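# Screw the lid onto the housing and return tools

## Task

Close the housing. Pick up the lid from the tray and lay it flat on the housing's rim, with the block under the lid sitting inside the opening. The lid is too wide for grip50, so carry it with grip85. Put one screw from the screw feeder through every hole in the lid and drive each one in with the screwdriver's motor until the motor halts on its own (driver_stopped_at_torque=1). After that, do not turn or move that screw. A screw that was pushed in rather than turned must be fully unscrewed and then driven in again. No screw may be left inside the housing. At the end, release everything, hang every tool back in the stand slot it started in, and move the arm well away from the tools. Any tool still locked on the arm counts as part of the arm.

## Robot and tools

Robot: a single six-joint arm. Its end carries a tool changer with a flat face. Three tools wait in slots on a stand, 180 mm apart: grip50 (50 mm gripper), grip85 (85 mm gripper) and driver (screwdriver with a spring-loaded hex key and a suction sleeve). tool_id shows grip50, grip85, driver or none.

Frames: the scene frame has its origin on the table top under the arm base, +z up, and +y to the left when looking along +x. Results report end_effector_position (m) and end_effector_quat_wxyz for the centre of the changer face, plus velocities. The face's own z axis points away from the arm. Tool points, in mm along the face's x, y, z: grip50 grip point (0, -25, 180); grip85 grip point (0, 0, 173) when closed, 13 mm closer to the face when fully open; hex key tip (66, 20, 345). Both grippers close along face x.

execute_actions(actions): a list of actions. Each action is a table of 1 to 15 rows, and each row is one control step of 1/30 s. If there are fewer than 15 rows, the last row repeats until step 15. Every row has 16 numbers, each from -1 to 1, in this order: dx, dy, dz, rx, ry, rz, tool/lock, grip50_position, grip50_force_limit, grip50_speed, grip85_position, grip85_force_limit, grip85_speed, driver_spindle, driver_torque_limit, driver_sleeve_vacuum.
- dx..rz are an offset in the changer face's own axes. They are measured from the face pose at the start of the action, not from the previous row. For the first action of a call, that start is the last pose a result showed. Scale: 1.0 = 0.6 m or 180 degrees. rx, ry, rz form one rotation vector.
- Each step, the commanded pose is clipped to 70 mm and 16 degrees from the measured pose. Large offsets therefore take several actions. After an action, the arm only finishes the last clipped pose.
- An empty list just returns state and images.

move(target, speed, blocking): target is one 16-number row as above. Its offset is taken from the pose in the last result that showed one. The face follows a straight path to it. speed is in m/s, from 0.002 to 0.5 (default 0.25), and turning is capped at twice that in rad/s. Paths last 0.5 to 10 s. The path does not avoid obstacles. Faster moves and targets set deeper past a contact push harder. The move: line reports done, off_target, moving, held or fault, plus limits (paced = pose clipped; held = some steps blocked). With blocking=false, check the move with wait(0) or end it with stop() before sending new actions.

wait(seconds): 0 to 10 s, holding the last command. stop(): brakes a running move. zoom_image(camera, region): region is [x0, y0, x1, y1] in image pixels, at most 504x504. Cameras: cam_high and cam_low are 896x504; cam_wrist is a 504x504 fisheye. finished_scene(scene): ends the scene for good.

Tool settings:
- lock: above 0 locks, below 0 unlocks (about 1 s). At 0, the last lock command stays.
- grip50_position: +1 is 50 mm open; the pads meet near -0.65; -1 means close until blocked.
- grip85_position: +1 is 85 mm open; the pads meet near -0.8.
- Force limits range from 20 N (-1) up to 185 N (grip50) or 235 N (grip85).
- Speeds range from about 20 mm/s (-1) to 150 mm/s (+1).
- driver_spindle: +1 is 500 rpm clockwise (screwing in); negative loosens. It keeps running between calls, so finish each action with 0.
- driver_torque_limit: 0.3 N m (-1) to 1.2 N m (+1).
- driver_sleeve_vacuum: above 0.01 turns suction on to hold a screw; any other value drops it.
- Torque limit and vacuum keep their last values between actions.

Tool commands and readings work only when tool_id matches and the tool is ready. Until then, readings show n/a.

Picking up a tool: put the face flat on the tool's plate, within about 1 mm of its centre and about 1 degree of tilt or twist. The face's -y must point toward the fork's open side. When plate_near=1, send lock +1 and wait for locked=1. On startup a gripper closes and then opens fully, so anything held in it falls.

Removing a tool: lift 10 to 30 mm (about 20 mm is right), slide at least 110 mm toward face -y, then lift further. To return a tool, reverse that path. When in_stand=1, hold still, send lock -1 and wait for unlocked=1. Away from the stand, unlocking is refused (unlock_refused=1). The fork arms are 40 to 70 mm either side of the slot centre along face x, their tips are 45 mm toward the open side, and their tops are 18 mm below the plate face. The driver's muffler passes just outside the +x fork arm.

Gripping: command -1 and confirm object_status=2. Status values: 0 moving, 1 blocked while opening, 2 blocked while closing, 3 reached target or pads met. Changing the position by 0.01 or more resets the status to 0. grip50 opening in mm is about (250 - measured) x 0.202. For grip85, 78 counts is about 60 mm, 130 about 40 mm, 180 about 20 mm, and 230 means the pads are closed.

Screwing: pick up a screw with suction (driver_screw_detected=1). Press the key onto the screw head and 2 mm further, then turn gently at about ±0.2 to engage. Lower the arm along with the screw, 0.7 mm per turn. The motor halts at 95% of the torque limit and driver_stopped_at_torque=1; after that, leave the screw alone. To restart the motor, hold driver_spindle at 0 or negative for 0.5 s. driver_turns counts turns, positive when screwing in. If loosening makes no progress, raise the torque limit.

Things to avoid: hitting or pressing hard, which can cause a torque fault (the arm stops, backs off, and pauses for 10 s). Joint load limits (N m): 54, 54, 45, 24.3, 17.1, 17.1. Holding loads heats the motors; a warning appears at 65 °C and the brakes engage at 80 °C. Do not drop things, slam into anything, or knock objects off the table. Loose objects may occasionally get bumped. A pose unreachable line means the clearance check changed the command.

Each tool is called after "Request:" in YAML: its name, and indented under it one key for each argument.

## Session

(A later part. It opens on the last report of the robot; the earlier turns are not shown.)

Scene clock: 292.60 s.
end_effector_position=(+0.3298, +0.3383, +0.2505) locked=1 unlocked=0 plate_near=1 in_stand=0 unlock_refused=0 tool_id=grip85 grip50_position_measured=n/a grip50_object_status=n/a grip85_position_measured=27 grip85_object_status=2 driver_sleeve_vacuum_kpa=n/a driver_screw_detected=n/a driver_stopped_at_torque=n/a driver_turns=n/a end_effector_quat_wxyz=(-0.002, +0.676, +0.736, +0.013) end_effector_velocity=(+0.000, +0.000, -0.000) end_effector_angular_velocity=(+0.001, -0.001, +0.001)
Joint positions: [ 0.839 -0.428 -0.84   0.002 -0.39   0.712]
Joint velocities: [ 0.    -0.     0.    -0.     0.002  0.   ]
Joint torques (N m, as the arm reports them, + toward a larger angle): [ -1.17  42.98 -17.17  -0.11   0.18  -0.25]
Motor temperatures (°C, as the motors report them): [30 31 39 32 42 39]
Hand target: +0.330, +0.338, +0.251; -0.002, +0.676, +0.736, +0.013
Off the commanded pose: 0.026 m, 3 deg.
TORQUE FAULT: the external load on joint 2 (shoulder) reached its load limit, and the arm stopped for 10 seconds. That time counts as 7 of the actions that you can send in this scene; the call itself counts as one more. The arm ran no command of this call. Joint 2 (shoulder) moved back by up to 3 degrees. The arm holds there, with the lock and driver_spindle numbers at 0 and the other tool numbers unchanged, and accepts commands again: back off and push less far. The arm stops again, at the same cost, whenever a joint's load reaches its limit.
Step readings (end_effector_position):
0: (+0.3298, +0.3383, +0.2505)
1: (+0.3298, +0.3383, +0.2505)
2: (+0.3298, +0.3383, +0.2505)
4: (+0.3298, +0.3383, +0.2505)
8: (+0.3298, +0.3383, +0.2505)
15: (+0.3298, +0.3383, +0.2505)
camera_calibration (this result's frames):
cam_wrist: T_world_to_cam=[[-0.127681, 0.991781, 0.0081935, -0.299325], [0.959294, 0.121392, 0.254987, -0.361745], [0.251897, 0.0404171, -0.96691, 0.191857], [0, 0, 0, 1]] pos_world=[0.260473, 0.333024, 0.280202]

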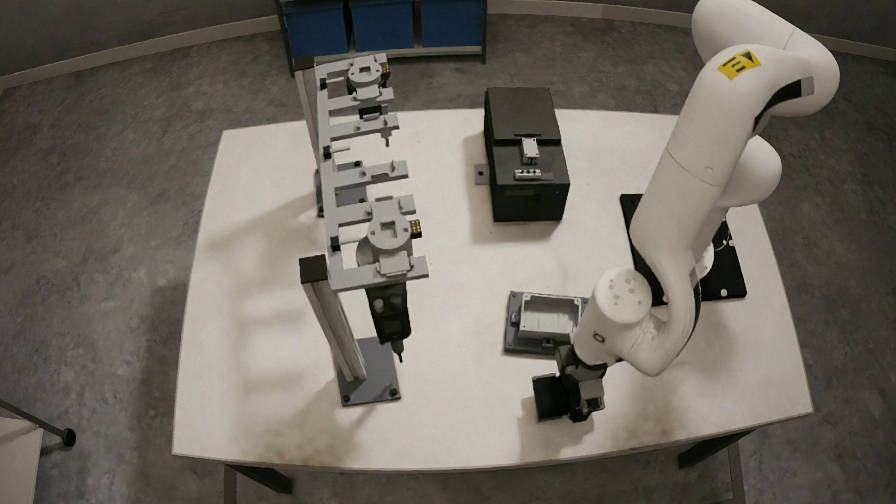

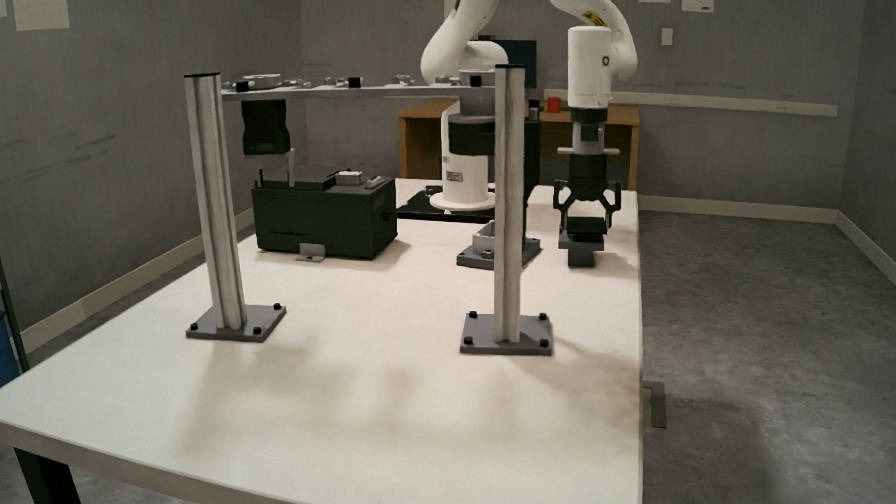

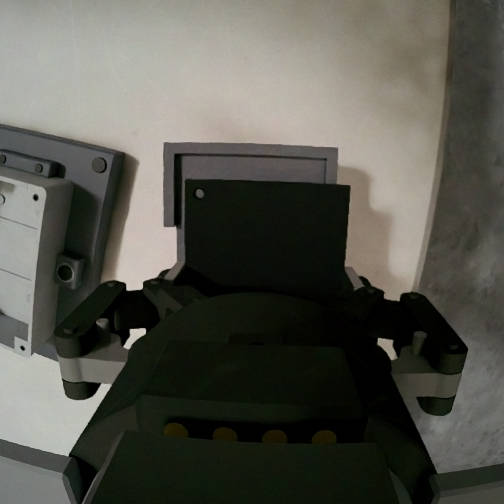

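Request:
move:
  target: [0,0,-0.07,0.0047,-0.0043,0,0,1,0,0,-1,-0.4,-0.6,0,0,0]
  speed: 0.05

Request:
zoom_image:
  camera: "cam_low"
  region: [520,150,660,270]

Scene clock: 320.07 s.
end_effector_position=(+0.3291, +0.3373, +0.2924) locked=1 unlocked=0 plate_near=1 in_stand=0 unlock_refused=0 tool_id=grip85 grip50_position_measured=n/a grip50_object_status=n/a grip85_position_measured=27 grip85_object_status=2 driver_sleeve_vacuum_kpa=n/a driver_screw_detected=n/a driver_stopped_at_torque=n/a driver_turns=n/a end_effector_quat_wxyz=(-0.002, +0.676, +0.737, +0.003) end_effector_velocity=(-0.000, +0.000, +0.001) end_effector_angular_velocity=(+0.000, -0.000, +0.000)
Joint positions: [ 0.839 -0.352 -0.859  0.001 -0.505  0.714]
Joint velocities: [ 0.     0.002 -0.     0.    -0.002  0.   ]
Joint torques (N m, as the arm reports them, + toward a larger angle): [ -2.52  40.3  -18.15  -0.08  -0.01  -0.24]
Motor temperatures (°C, as the motors report them): [30 31 39 32 41 39]
Hand target: +0.329, +0.337, +0.293; -0.002, +0.676, +0.737, +0.003
Off the commanded pose: 0.000 m, 0 deg.
move: done
camera_calibration (this result's frames):
cam_wrist: T_world_to_cam=[[-0.127809, 0.991788, -0.00462746, -0.295064], [0.962697, 0.125179, 0.239885, -0.369607], [0.238494, 0.0262046, -0.97079, 0.242854], [0, 0, 0, 1]] pos_world=[0.260189, 0.332544, 0.323058]

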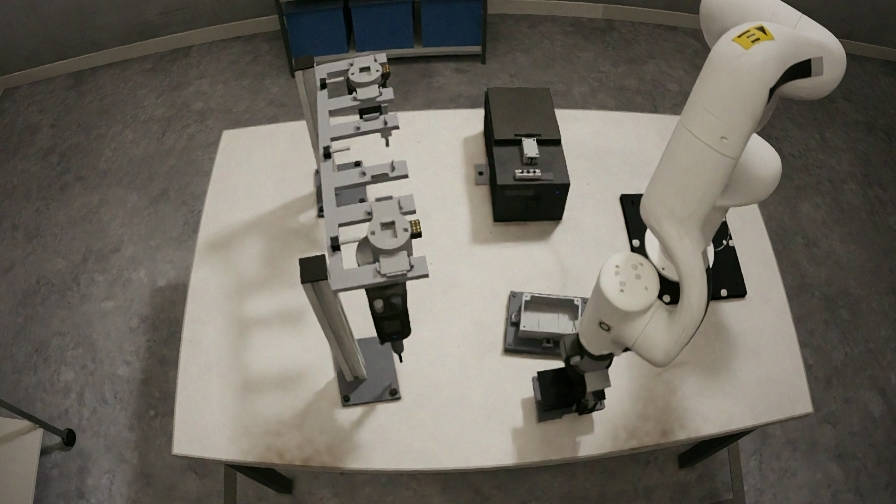

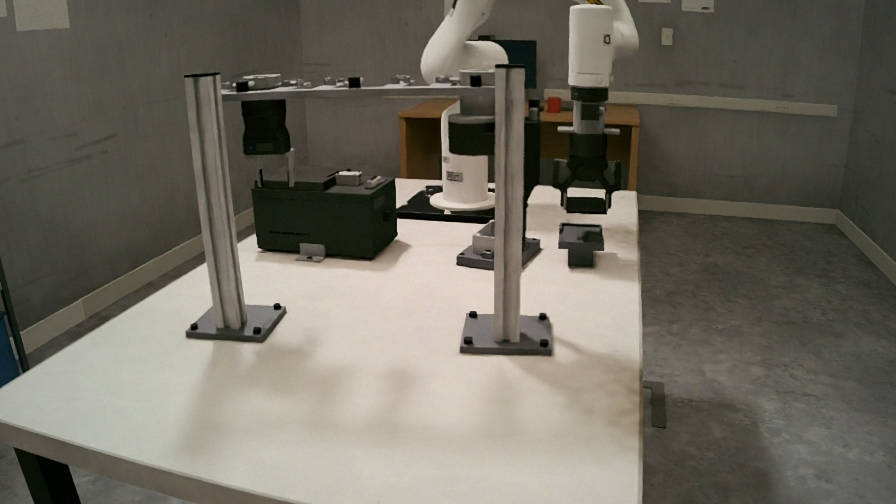

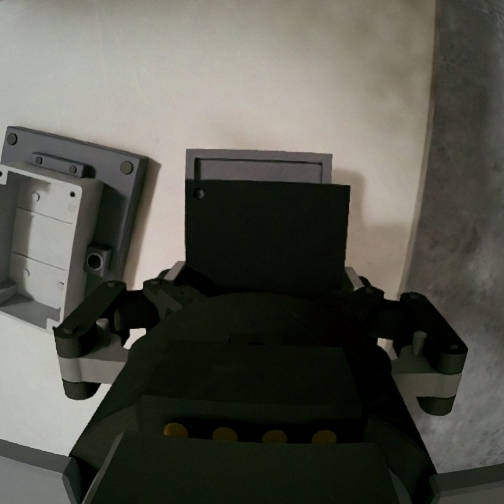

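Region (520, 150, 660, 270) of cam_low's 896x504 image, scaled by 3.600, with more detail than that image has; it fills the top 432 rows of this view, and the rest is white.

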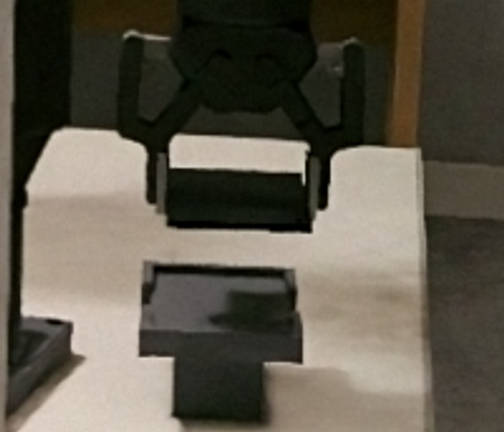

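Request:
move:
  target: [-0.0103,-0.0128,0.0623,0,0,0,0,1,0,0,-1,-0.4,-0.6,0,0,0]
  speed: 0.06

Request:
zoom_image:
  camera: "cam_wrist"
  region: [150,130,390,310]

Request:
zoom_image:
  camera: "cam_low"
  region: [530,180,640,270]

Scene clock: 378.50 s.
end_effector_position=(+0.3222, +0.3308, +0.2551) locked=1 unlocked=0 plate_near=1 in_stand=0 unlock_refused=0 tool_id=grip85 grip50_position_measured=n/a grip50_object_status=n/a grip85_position_measured=27 grip85_object_status=2 driver_sleeve_vacuum_kpa=n/a driver_screw_detected=n/a driver_stopped_at_torque=n/a driver_turns=n/a end_effector_quat_wxyz=(-0.002, +0.676, +0.737, +0.004) end_effector_velocity=(+0.000, +0.000, -0.000) end_effector_angular_velocity=(+0.002, -0.002, -0.001)
Joint positions: [ 0.84  -0.404 -0.82   0.001 -0.413  0.714]
Joint velocities: [ 0.    -0.     0.     0.     0.003  0.001]
Joint torques (N m, as the arm reports them, + toward a larger angle): [ -0.72  41.3  -16.61  -0.06   0.07  -0.22]
Motor temperatures (°C, as the motors report them): [30 31 39 32 40 39]
Hand target: +0.322, +0.331, +0.255; -0.002, +0.676, +0.737, +0.003
Off the commanded pose: 0.000 m, 0 deg.
move: done
camera_calibration (this result's frames):
cam_wrist: T_world_to_cam=[[-0.127733, 0.991798, -0.0045385, -0.289734], [0.96263, 0.125076, 0.240206, -0.353166], [0.238803, 0.0263133, -0.970711, 0.208363], [0, 0, 0, 1]] pos_world=[0.253201, 0.326047, 0.285778]

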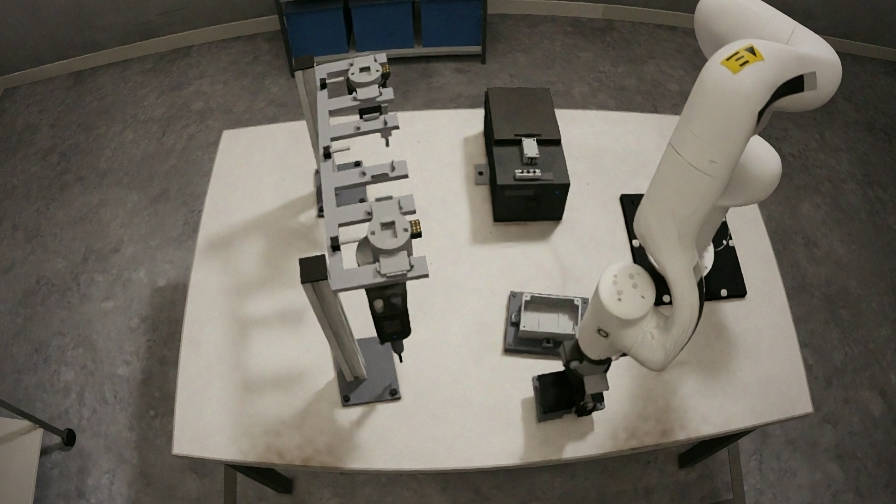

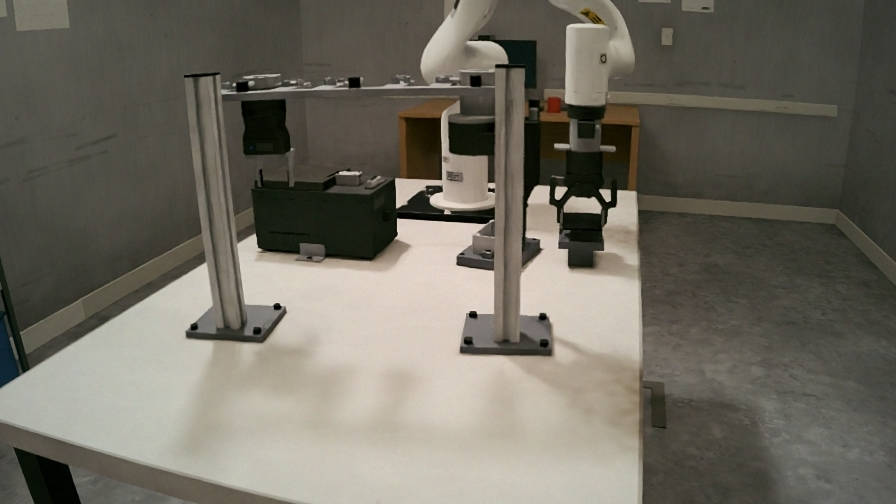

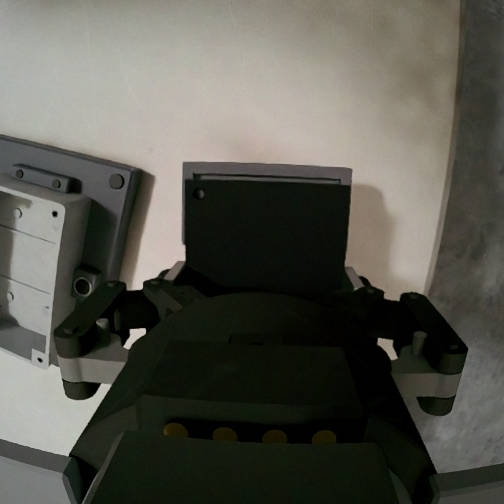

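Region (150, 130, 390, 310) of cam_wrist's 504x504 image, scaled by 2.100, with more detail than that image has; it fills the top 378 rows of this view, and the rest is white.

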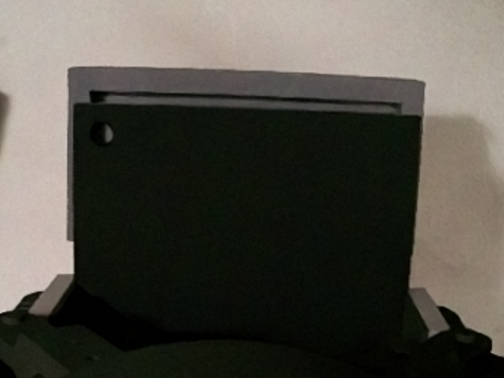

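Region (530, 180, 640, 270) of cam_low's 896x504 image, scaled by 4.582, with more detail than that image has; it fills the top 412 rows of this view, and the rest is white.

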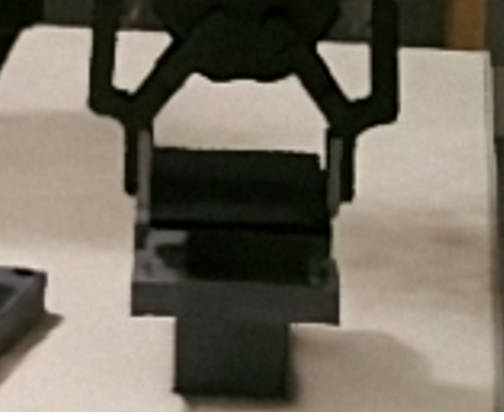

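Request:
move:
  target: [0,0,0.03,0,0,0,0,1,0,0,-1,-0.4,-0.6,0,0,0]
  speed: 0.03

Request:
zoom_image:
  camera: "cam_wrist"
  region: [150,130,390,310]

Scene clock: 391.10 s.
end_effector_position=(+0.3222, +0.3310, +0.2372) locked=1 unlocked=0 plate_near=1 in_stand=0 unlock_refused=0 tool_id=grip85 grip50_position_measured=n/a grip50_object_status=n/a grip85_position_measured=27 grip85_object_status=2 driver_sleeve_vacuum_kpa=n/a driver_screw_detected=n/a driver_stopped_at_torque=n/a driver_turns=n/a end_effector_quat_wxyz=(-0.002, +0.676, +0.737, +0.004) end_effector_velocity=(+0.000, +0.001, -0.000) end_effector_angular_velocity=(-0.001, +0.000, +0.001)
Joint positions: [ 0.84  -0.442 -0.818  0.001 -0.374  0.715]
Joint velocities: [ 0.001 -0.002 -0.002 -0.001 -0.001  0.001]
Joint torques (N m, as the arm reports them, + toward a larger angle): [ -1.12  42.46 -16.     0.01   0.01  -0.29]
Motor temperatures (°C, as the motors report them): [30 31 39 32 40 39]
Hand target: +0.322, +0.331, +0.237; -0.002, +0.676, +0.737, +0.004
Off the commanded pose: 0.000 m, 0 deg.
move: done
camera_calibration (this result's frames):
cam_wrist: T_world_to_cam=[[-0.127706, 0.991802, -0.00453935, -0.289945], [0.962611, 0.125047, 0.2403, -0.34894], [0.238898, 0.0263181, -0.970688, 0.190928], [0, 0, 0, 1]] pos_world=[0.253254, 0.326177, 0.267866]

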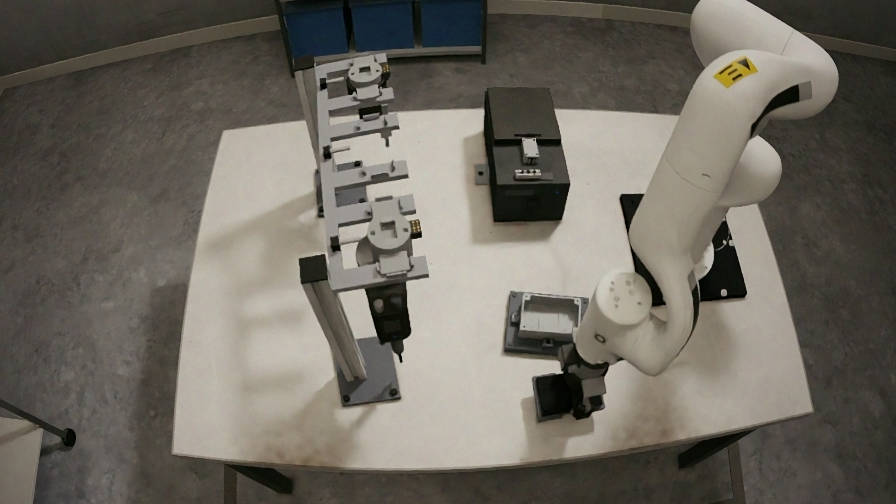

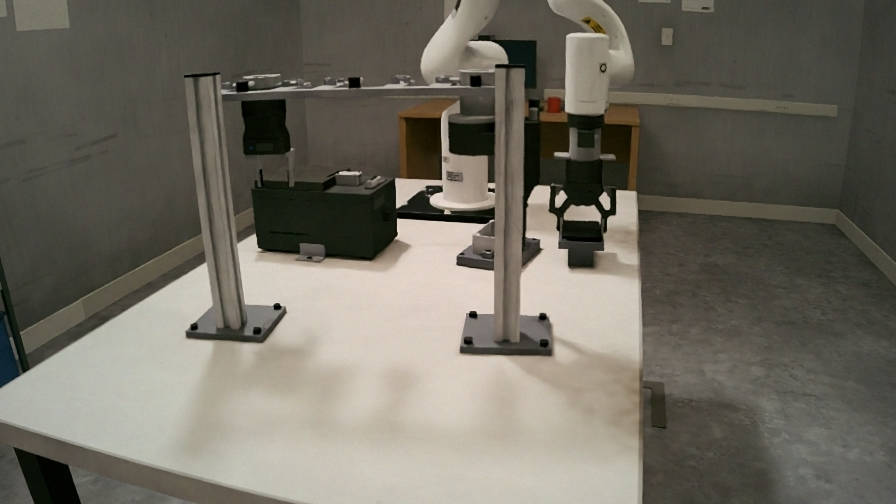

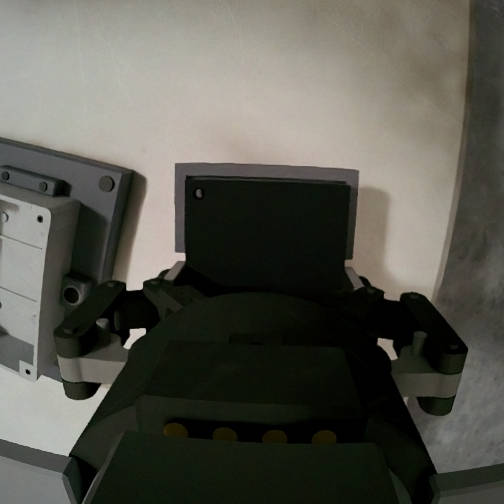

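Region (150, 130, 390, 310) of cam_wrist's 504x504 image, scaled by 2.100, with more detail than that image has; it fills the top 378 rows of this view, and the rest is white.

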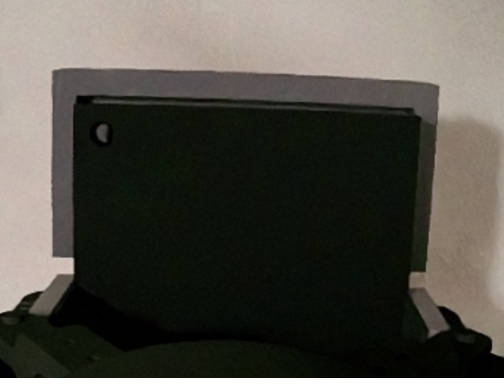

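Request:
execute_actions:
  actions:
    - [[0,0,0.0025,0,0,0,0,1,0,0,-1,-0.4,-0.6,0,0,0]]
    - [[0,0,0.0025,0,0,0,0,1,0,0,-1,-0.4,-0.6,0,0,0]]

Scene clock: 397.60 s.
end_effector_position=(+0.3224, +0.3311, +0.2353) locked=1 unlocked=0 plate_near=1 in_stand=0 unlock_refused=0 tool_id=grip85 grip50_position_measured=n/a grip50_object_status=n/a grip85_position_measured=27 grip85_object_status=2 driver_sleeve_vacuum_kpa=n/a driver_screw_detected=n/a driver_stopped_at_torque=n/a driver_turns=n/a end_effector_quat_wxyz=(-0.002, +0.676, +0.736, +0.003) end_effector_velocity=(+0.000, +0.000, -0.000) end_effector_angular_velocity=(+0.000, -0.000, +0.000)
Joint positions: [ 0.84  -0.447 -0.819  0.001 -0.371  0.715]
Joint velocities: [ 0.    -0.001 -0.001 -0.     0.     0.   ]
Joint torques (N m, as the arm reports them, + toward a larger angle): [-0.06 10.68 -8.46  0.54  6.23 -0.65]
Motor temperatures (°C, as the motors report them): [30 31 39 32 40 39]
Hand target: +0.322, +0.331, +0.235; -0.002, +0.676, +0.737, +0.003
Off the commanded pose: 0.001 m, 0 deg.
Step readings (end_effector_position; steps 1 to 15: 1st action; 16 to 30: 2nd action):
0: (+0.3222, +0.3310, +0.2371)
1: (+0.3222, +0.3310, +0.2371)
2: (+0.3222, +0.3310, +0.2369)
4: (+0.3222, +0.3310, +0.2363)
8: (+0.3223, +0.3310, +0.2361)
15: (+0.3223, +0.3310, +0.2360)
16: (+0.3223, +0.3310, +0.2360)
17: (+0.3223, +0.3310, +0.2359)
19: (+0.3224, +0.3311, +0.2358)
23: (+0.3224, +0.3311, +0.2355)
30: end_effector_position above
camera_calibration (this result's frames):
cam_wrist: T_world_to_cam=[[-0.127528, 0.99182, -0.00546153, -0.289887], [0.962866, 0.125123, 0.239235, -0.348489], [0.237962, 0.0252506, -0.970946, 0.189726], [0, 0, 0, 1]] pos_world=[0.253432, 0.326329, 0.266002]

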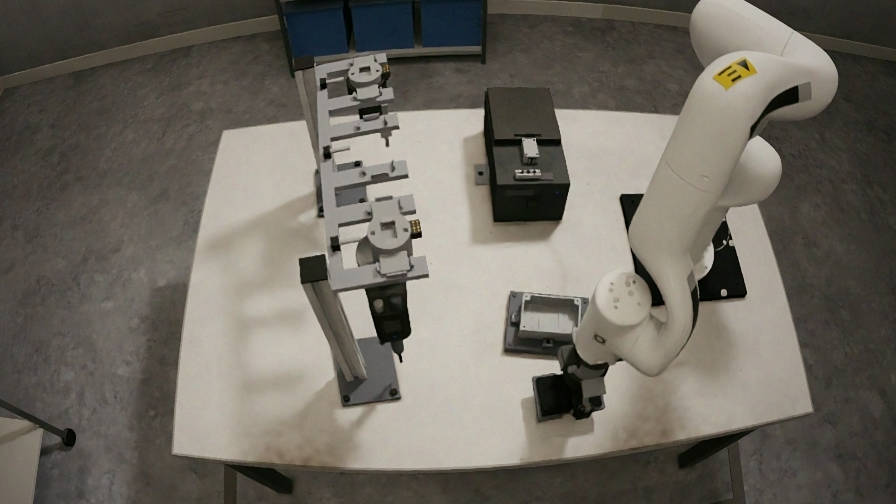

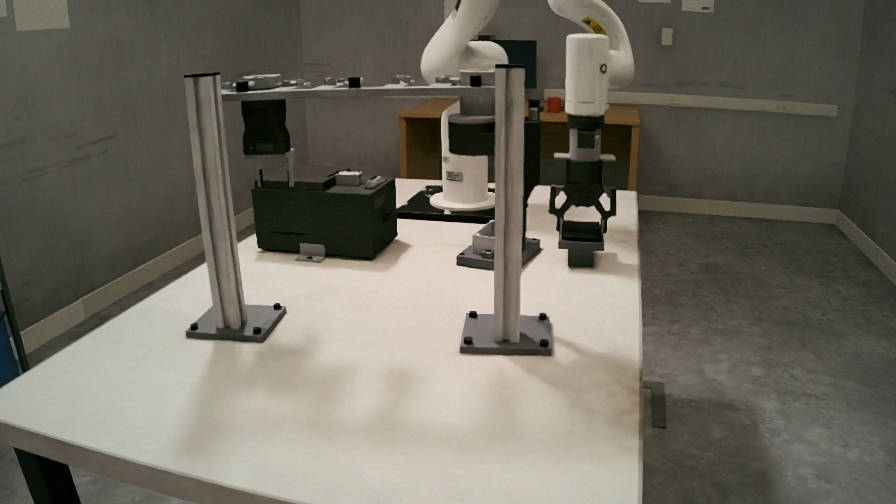

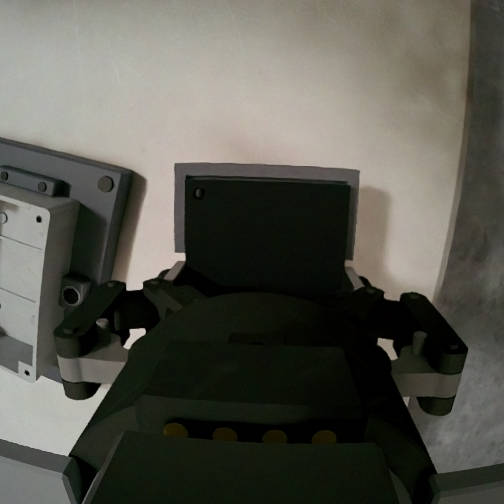

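Request:
execute_actions:
  actions:
    - [[0,0,-0.0015,0,0,0,0,1,0,0,1,-0.4,-0.3,0,0,0]]
    - [[0,0,0,0,0,0,0,1,0,0,1,-0.4,-0.3,0,0,0]]

Request:
zoom_image:
  camera: "cam_wrist"
  region: [150,130,390,310]

Request:
zoom_image:
  camera: "cam_low"
  region: [530,190,640,280]

Scene clock: 404.03 s.
end_effector_position=(+0.3222, +0.3309, +0.2357) locked=1 unlocked=0 plate_near=1 in_stand=0 unlock_refused=0 tool_id=grip85 grip50_position_measured=n/a grip50_object_status=n/a grip85_position_measured=3 grip85_object_status=3 driver_sleeve_vacuum_kpa=n/a driver_screw_detected=n/a driver_stopped_at_torque=n/a driver_turns=n/a end_effector_quat_wxyz=(-0.002, +0.676, +0.737, +0.003) end_effector_velocity=(+0.000, -0.000, +0.000) end_effector_angular_velocity=(-0.000, +0.000, -0.000)
Joint positions: [ 0.84  -0.445 -0.818  0.001 -0.372  0.715]
Joint velocities: [-0.     0.    -0.     0.    -0.001 -0.   ]
Joint torques (N m, as the arm reports them, + toward a larger angle): [ -1.48  41.75 -15.94  -0.49   0.01  -0.2 ]
Motor temperatures (°C, as the motors report them): [30 31 39 32 40 39]
Hand target: +0.322, +0.331, +0.236; -0.002, +0.676, +0.737, +0.003
Off the commanded pose: 0.000 m, 0 deg.
Step readings (end_effector_position; steps 1 to 15: 1st action; 16 to 30: 2nd action):
0: (+0.3222, +0.3309, +0.2351)
1: (+0.3222, +0.3309, +0.2351)
2: (+0.3221, +0.3310, +0.2349)
4: (+0.3220, +0.3311, +0.2343)
8: (+0.3216, +0.3304, +0.2342)
15: (+0.3222, +0.3309, +0.2357)
16: (+0.3223, +0.3310, +0.2358)
17: (+0.3223, +0.3310, +0.2358)
19: (+0.3222, +0.3309, +0.2357)
23: (+0.3222, +0.3309, +0.2357)
30: end_effector_position above
camera_calibration (this result's frames):
cam_wrist: T_world_to_cam=[[-0.127598, 0.99181, -0.0056105, -0.289698], [0.962901, 0.125231, 0.239039, -0.34844], [0.237783, 0.0250985, -0.970994, 0.190321], [0, 0, 0, 1]] pos_world=[0.253293, 0.326184, 0.266465]

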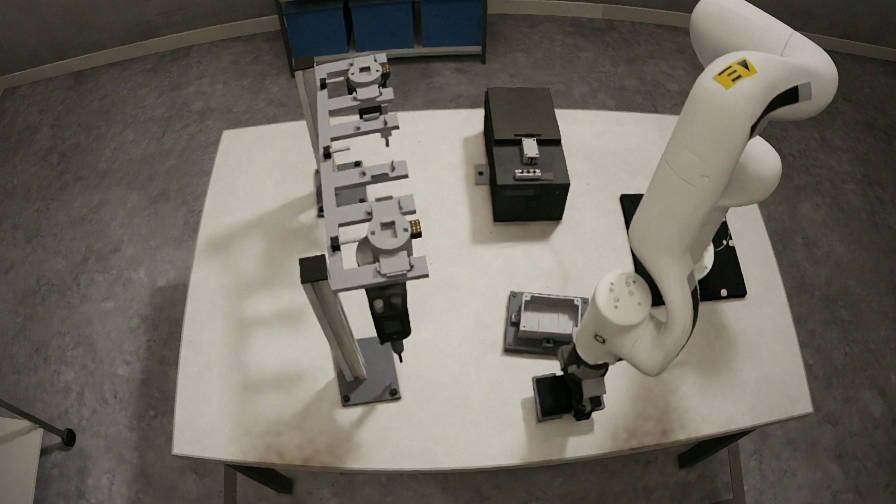

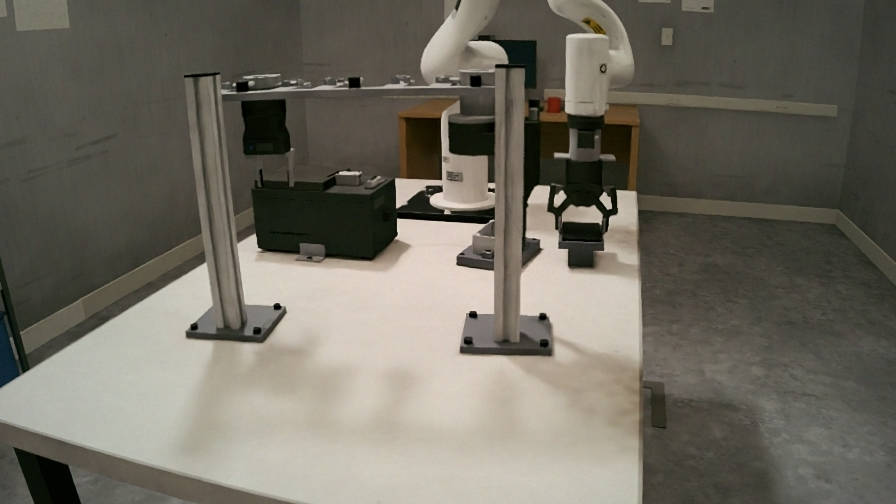

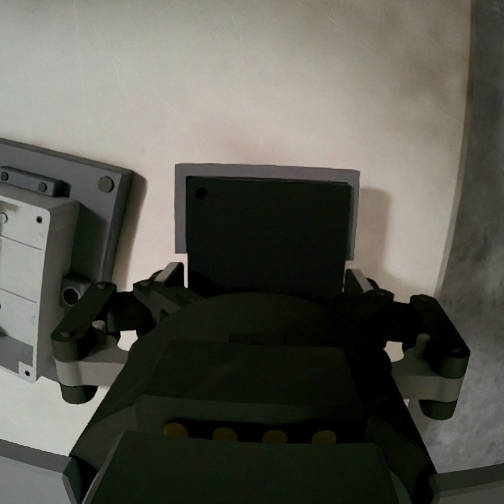

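Region (150, 130, 390, 310) of cam_wrist's 504x504 image, scaled by 2.100, with more detail than that image has; it fills the top 378 rows of this view, and the rest is white.

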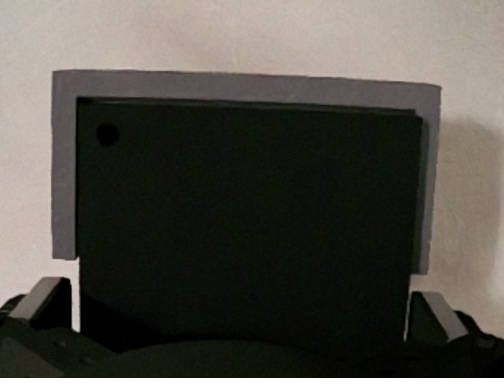

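Region (530, 190, 640, 280) of cam_low's 896x504 image, scaled by 4.582, with more detail than that image has; it fills the top 412 rows of this view, and the rest is white.

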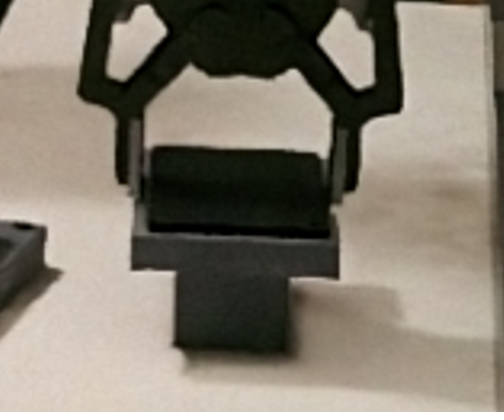

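Request:
execute_actions:
  actions:
    - [[0,0,-0.008,0,0,0,0,1,0,0,1,-0.4,-0.3,0,0,0]]
    - [[0,0,0,0,0,0,0,1,0,0,-1,-0.4,-0.6,0,0,0]]
    - [[0,0,0,0,0,0,0,1,0,0,-1,-0.4,-0.6,0,0,0]]

Request:
zoom_image:
  camera: "cam_low"
  region: [530,190,640,280]

Scene clock: 441.00 s.
end_effector_position=(+0.3223, +0.3310, +0.2410) locked=1 unlocked=0 plate_near=1 in_stand=0 unlock_refused=0 tool_id=grip85 grip50_position_measured=n/a grip50_object_status=n/a grip85_position_measured=25 grip85_object_status=2 driver_sleeve_vacuum_kpa=n/a driver_screw_detected=n/a driver_stopped_at_torque=n/a driver_turns=n/a end_effector_quat_wxyz=(-0.002, +0.676, +0.737, +0.003) end_effector_velocity=(+0.000, +0.000, -0.000) end_effector_angular_velocity=(+0.001, -0.002, +0.000)
Joint positions: [ 0.84  -0.435 -0.819  0.001 -0.384  0.715]
Joint velocities: [-0.    -0.    -0.    -0.001  0.002  0.   ]
Joint torques (N m, as the arm reports them, + toward a larger angle): [ -1.88  30.08 -14.06  -0.1    1.96  -0.27]
Motor temperatures (°C, as the motors report them): [30 31 39 32 40 39]
Hand target: +0.322, +0.331, +0.241; -0.002, +0.676, +0.737, +0.003
Off the commanded pose: 0.000 m, 0 deg.
Step readings (end_effector_position; steps 1 to 15: 1st action; 16 to 30: 2nd action; 31 to 45: 3rd action):
0: (+0.3222, +0.3309, +0.2357)
1: (+0.3222, +0.3309, +0.2357)
2: (+0.3221, +0.3309, +0.2362)
4: (+0.3222, +0.3309, +0.2386)
8: (+0.3223, +0.3310, +0.2404)
15: (+0.3222, +0.3309, +0.2405)
16: (+0.3222, +0.3309, +0.2405)
17: (+0.3222, +0.3309, +0.2405)
19: (+0.3222, +0.3309, +0.2405)
23: (+0.3223, +0.3310, +0.2410)
30: (+0.3223, +0.3310, +0.2409)
31: (+0.3223, +0.3310, +0.2409)
32: (+0.3223, +0.3310, +0.2410)
34: (+0.3223, +0.3310, +0.2410)
38: (+0.3223, +0.3310, +0.2410)
45: end_effector_position above
camera_calibration (this result's frames):
cam_wrist: T_world_to_cam=[[-0.127622, 0.991806, -0.0057504, -0.289674], [0.962943, 0.125293, 0.238834, -0.349755], [0.237598, 0.0249432, -0.971043, 0.195524], [0, 0, 0, 1]] pos_world=[0.253369, 0.326245, 0.27173]

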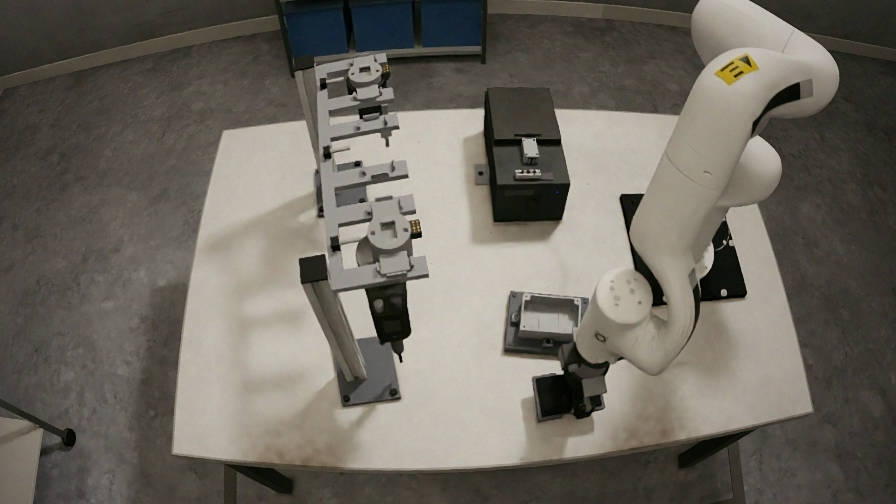

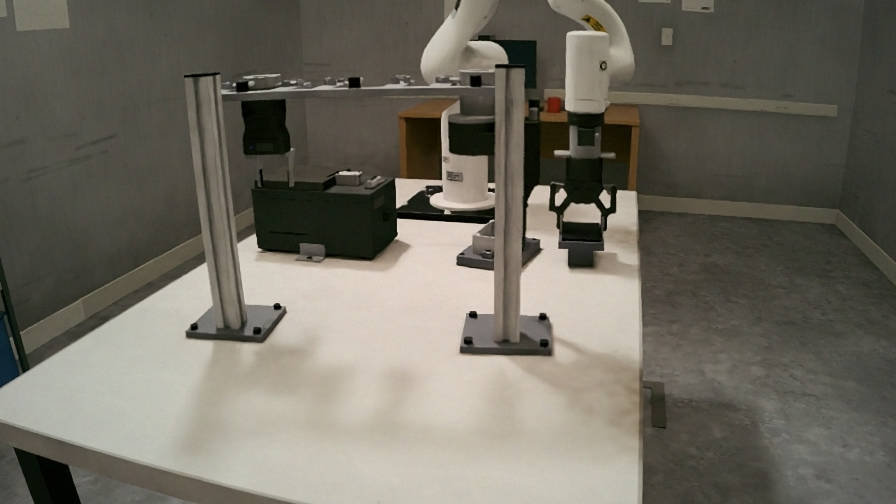

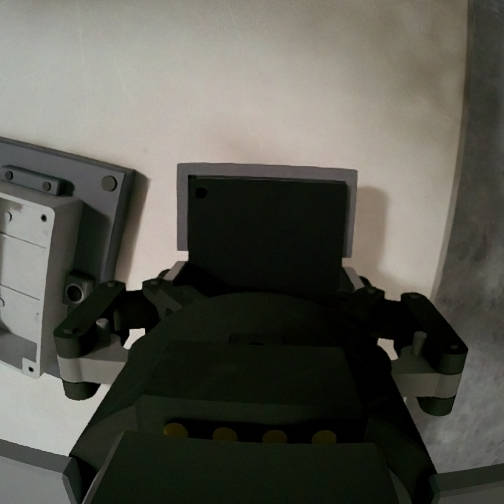

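Region (530, 190, 640, 280) of cam_low's 896x504 image, scaled by 4.582, with more detail than that image has; it fills the top 412 rows of this view, and the rest is white.

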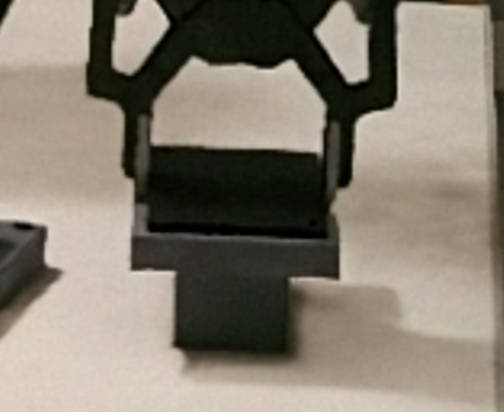

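Request:
execute_actions:
  actions:
    - [[0,0,-0.002,0,0,0,0,1,0,0,-1,-0.4,-0.6,0,0,0]]
    - [[0,0,-0.004,0,0,0,0,1,0,0,-1,-0.4,-0.6,0,0,0]]

Scene clock: 447.30 s.
end_effector_position=(+0.3222, +0.3309, +0.2443) locked=1 unlocked=0 plate_near=1 in_stand=0 unlock_refused=0 tool_id=grip85 grip50_position_measured=n/a grip50_object_status=n/a grip85_position_measured=26 grip85_object_status=2 driver_sleeve_vacuum_kpa=n/a driver_screw_detected=n/a driver_stopped_at_torque=n/a driver_turns=n/a end_effector_quat_wxyz=(-0.002, +0.676, +0.737, +0.002) end_effector_velocity=(-0.000, +0.001, +0.000) end_effector_angular_velocity=(-0.000, -0.000, +0.003)
Joint positions: [ 0.84  -0.427 -0.819  0.001 -0.392  0.715]
Joint velocities: [ 0.001  0.    -0.001 -0.001 -0.001 -0.001]
Joint torques (N m, as the arm reports them, + toward a larger angle): [ -1.77  41.7  -16.21  -0.08   0.13  -0.11]
Motor temperatures (°C, as the motors report them): [30 31 39 32 40 39]
Hand target: +0.322, +0.331, +0.244; -0.002, +0.676, +0.737, +0.003
Off the commanded pose: 0.000 m, 0 deg.
Step readings (end_effector_position; steps 1 to 15: 1st action; 16 to 30: 2nd action):
0: (+0.3223, +0.3310, +0.2409)
1: (+0.3223, +0.3310, +0.2409)
2: (+0.3223, +0.3310, +0.2410)
4: (+0.3222, +0.3309, +0.2412)
8: (+0.3221, +0.3308, +0.2413)
15: (+0.3222, +0.3309, +0.2419)
16: (+0.3222, +0.3309, +0.2420)
17: (+0.3222, +0.3309, +0.2423)
19: (+0.3222, +0.3309, +0.2434)
23: (+0.3223, +0.3309, +0.2443)
30: end_effector_position above
camera_calibration (this result's frames):
cam_wrist: T_world_to_cam=[[-0.12761, 0.991807, -0.00585981, -0.289551], [0.962978, 0.125311, 0.238683, -0.350457], [0.237462, 0.0248156, -0.97108, 0.198896], [0, 0, 0, 1]] pos_world=[0.253303, 0.32616, 0.275095]

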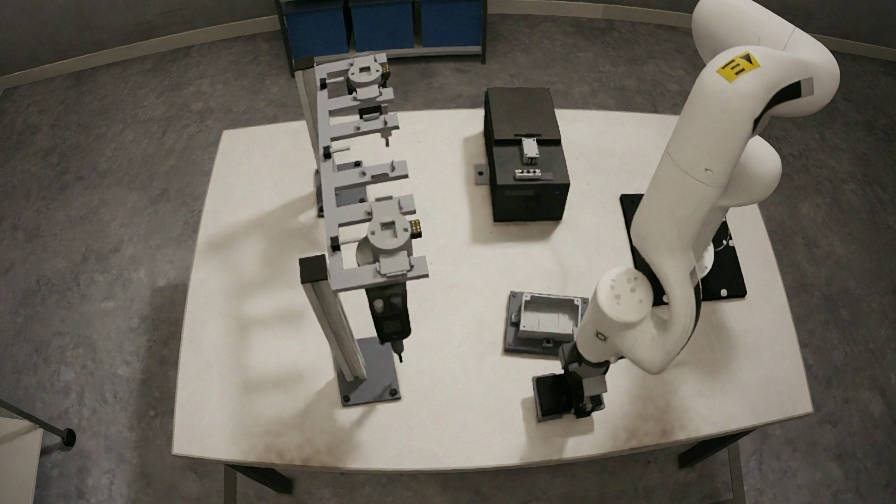

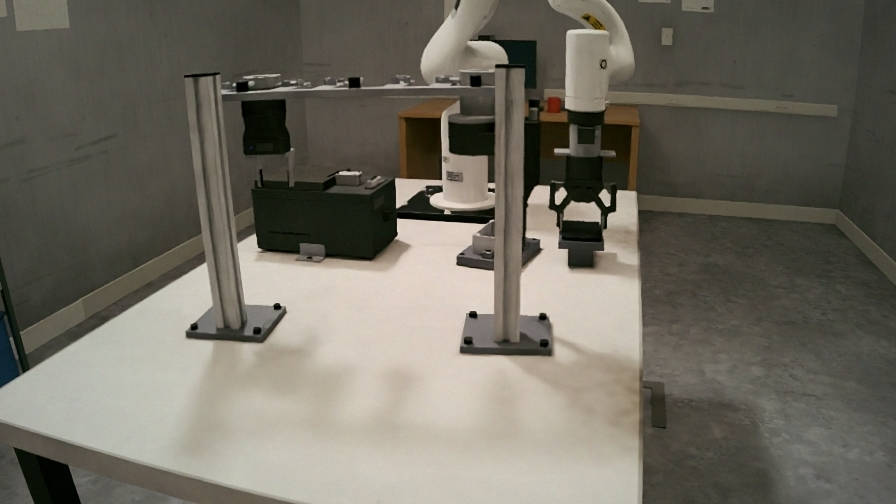

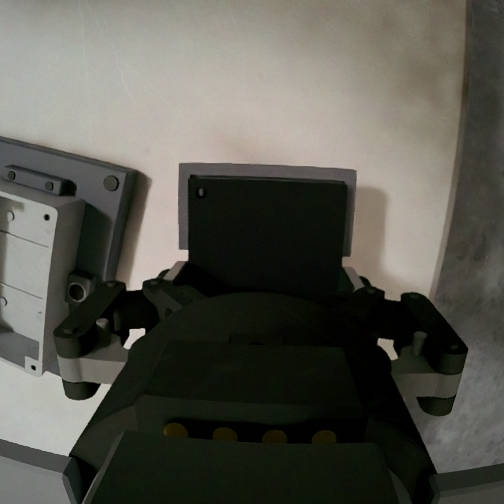

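Free and following. Lift.

Request:
move:
  target: [0,0,-0.08,0,0,0,0,1,0,0,-1,-0.4,-0.6,0,0,0]
  speed: 0.06

Request:
zoom_image:
  camera: "cam_low"
  region: [520,150,660,270]

Scene clock: 452.27 s.
end_effector_position=(+0.3221, +0.3306, +0.2921) locked=1 unlocked=0 plate_near=1 in_stand=0 unlock_refused=0 tool_id=grip85 grip50_position_measured=n/a grip50_object_status=n/a grip85_position_measured=26 grip85_object_status=2 driver_sleeve_vacuum_kpa=n/a driver_screw_detected=n/a driver_stopped_at_torque=n/a driver_turns=n/a end_effector_quat_wxyz=(-0.002, +0.676, +0.737, +0.002) end_effector_velocity=(+0.000, -0.000, +0.001) end_effector_angular_velocity=(-0.000, +0.001, -0.002)
Joint positions: [ 0.84  -0.333 -0.832  0.001 -0.499  0.714]
Joint velocities: [-0.001  0.001 -0.     0.001 -0.002  0.   ]
Joint torques (N m, as the arm reports them, + toward a larger angle): [ -1.91  40.09 -18.05   0.15   0.06  -0.28]
Motor temperatures (°C, as the motors report them): [30 31 39 32 40 39]
Hand target: +0.322, +0.331, +0.292; -0.002, +0.676, +0.737, +0.002
Off the commanded pose: 0.000 m, 0 deg.
move: done
camera_calibration (this result's frames):
cam_wrist: T_world_to_cam=[[-0.127694, 0.991796, -0.00589731, -0.288964], [0.96304, 0.125409, 0.238384, -0.361715], [0.237168, 0.0247608, -0.971153, 0.245489], [0, 0, 0, 1]] pos_world=[0.253225, 0.325877, 0.32293]

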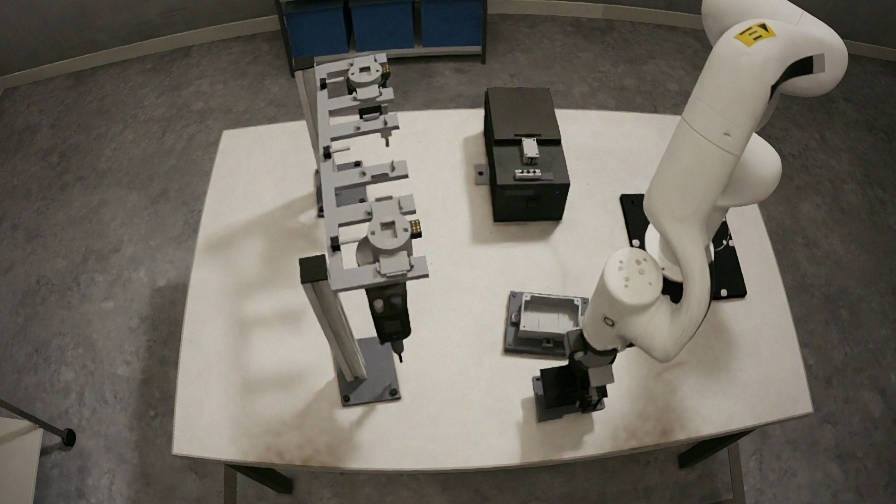

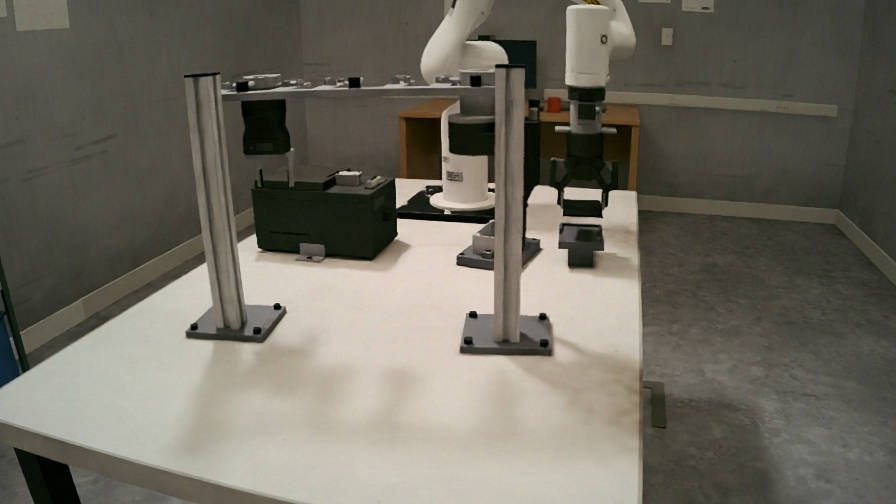

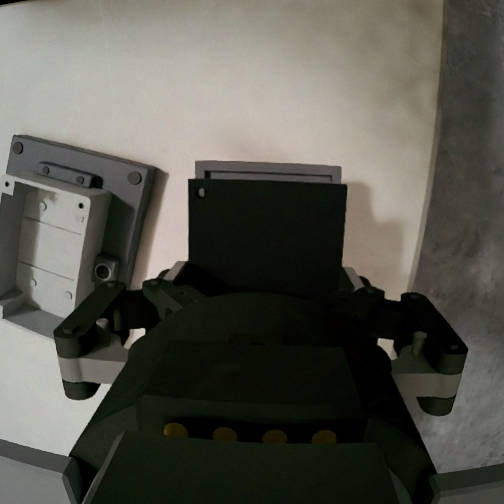

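Region (520, 150, 660, 270) of cam_low's 896x504 image, scaled by 3.600, with more detail than that image has; it fills the top 432 rows of this view, and the rest is white.

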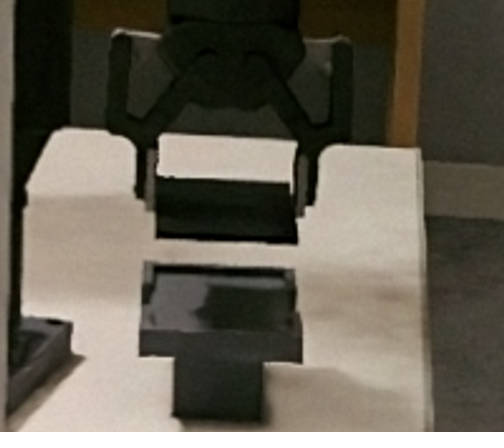

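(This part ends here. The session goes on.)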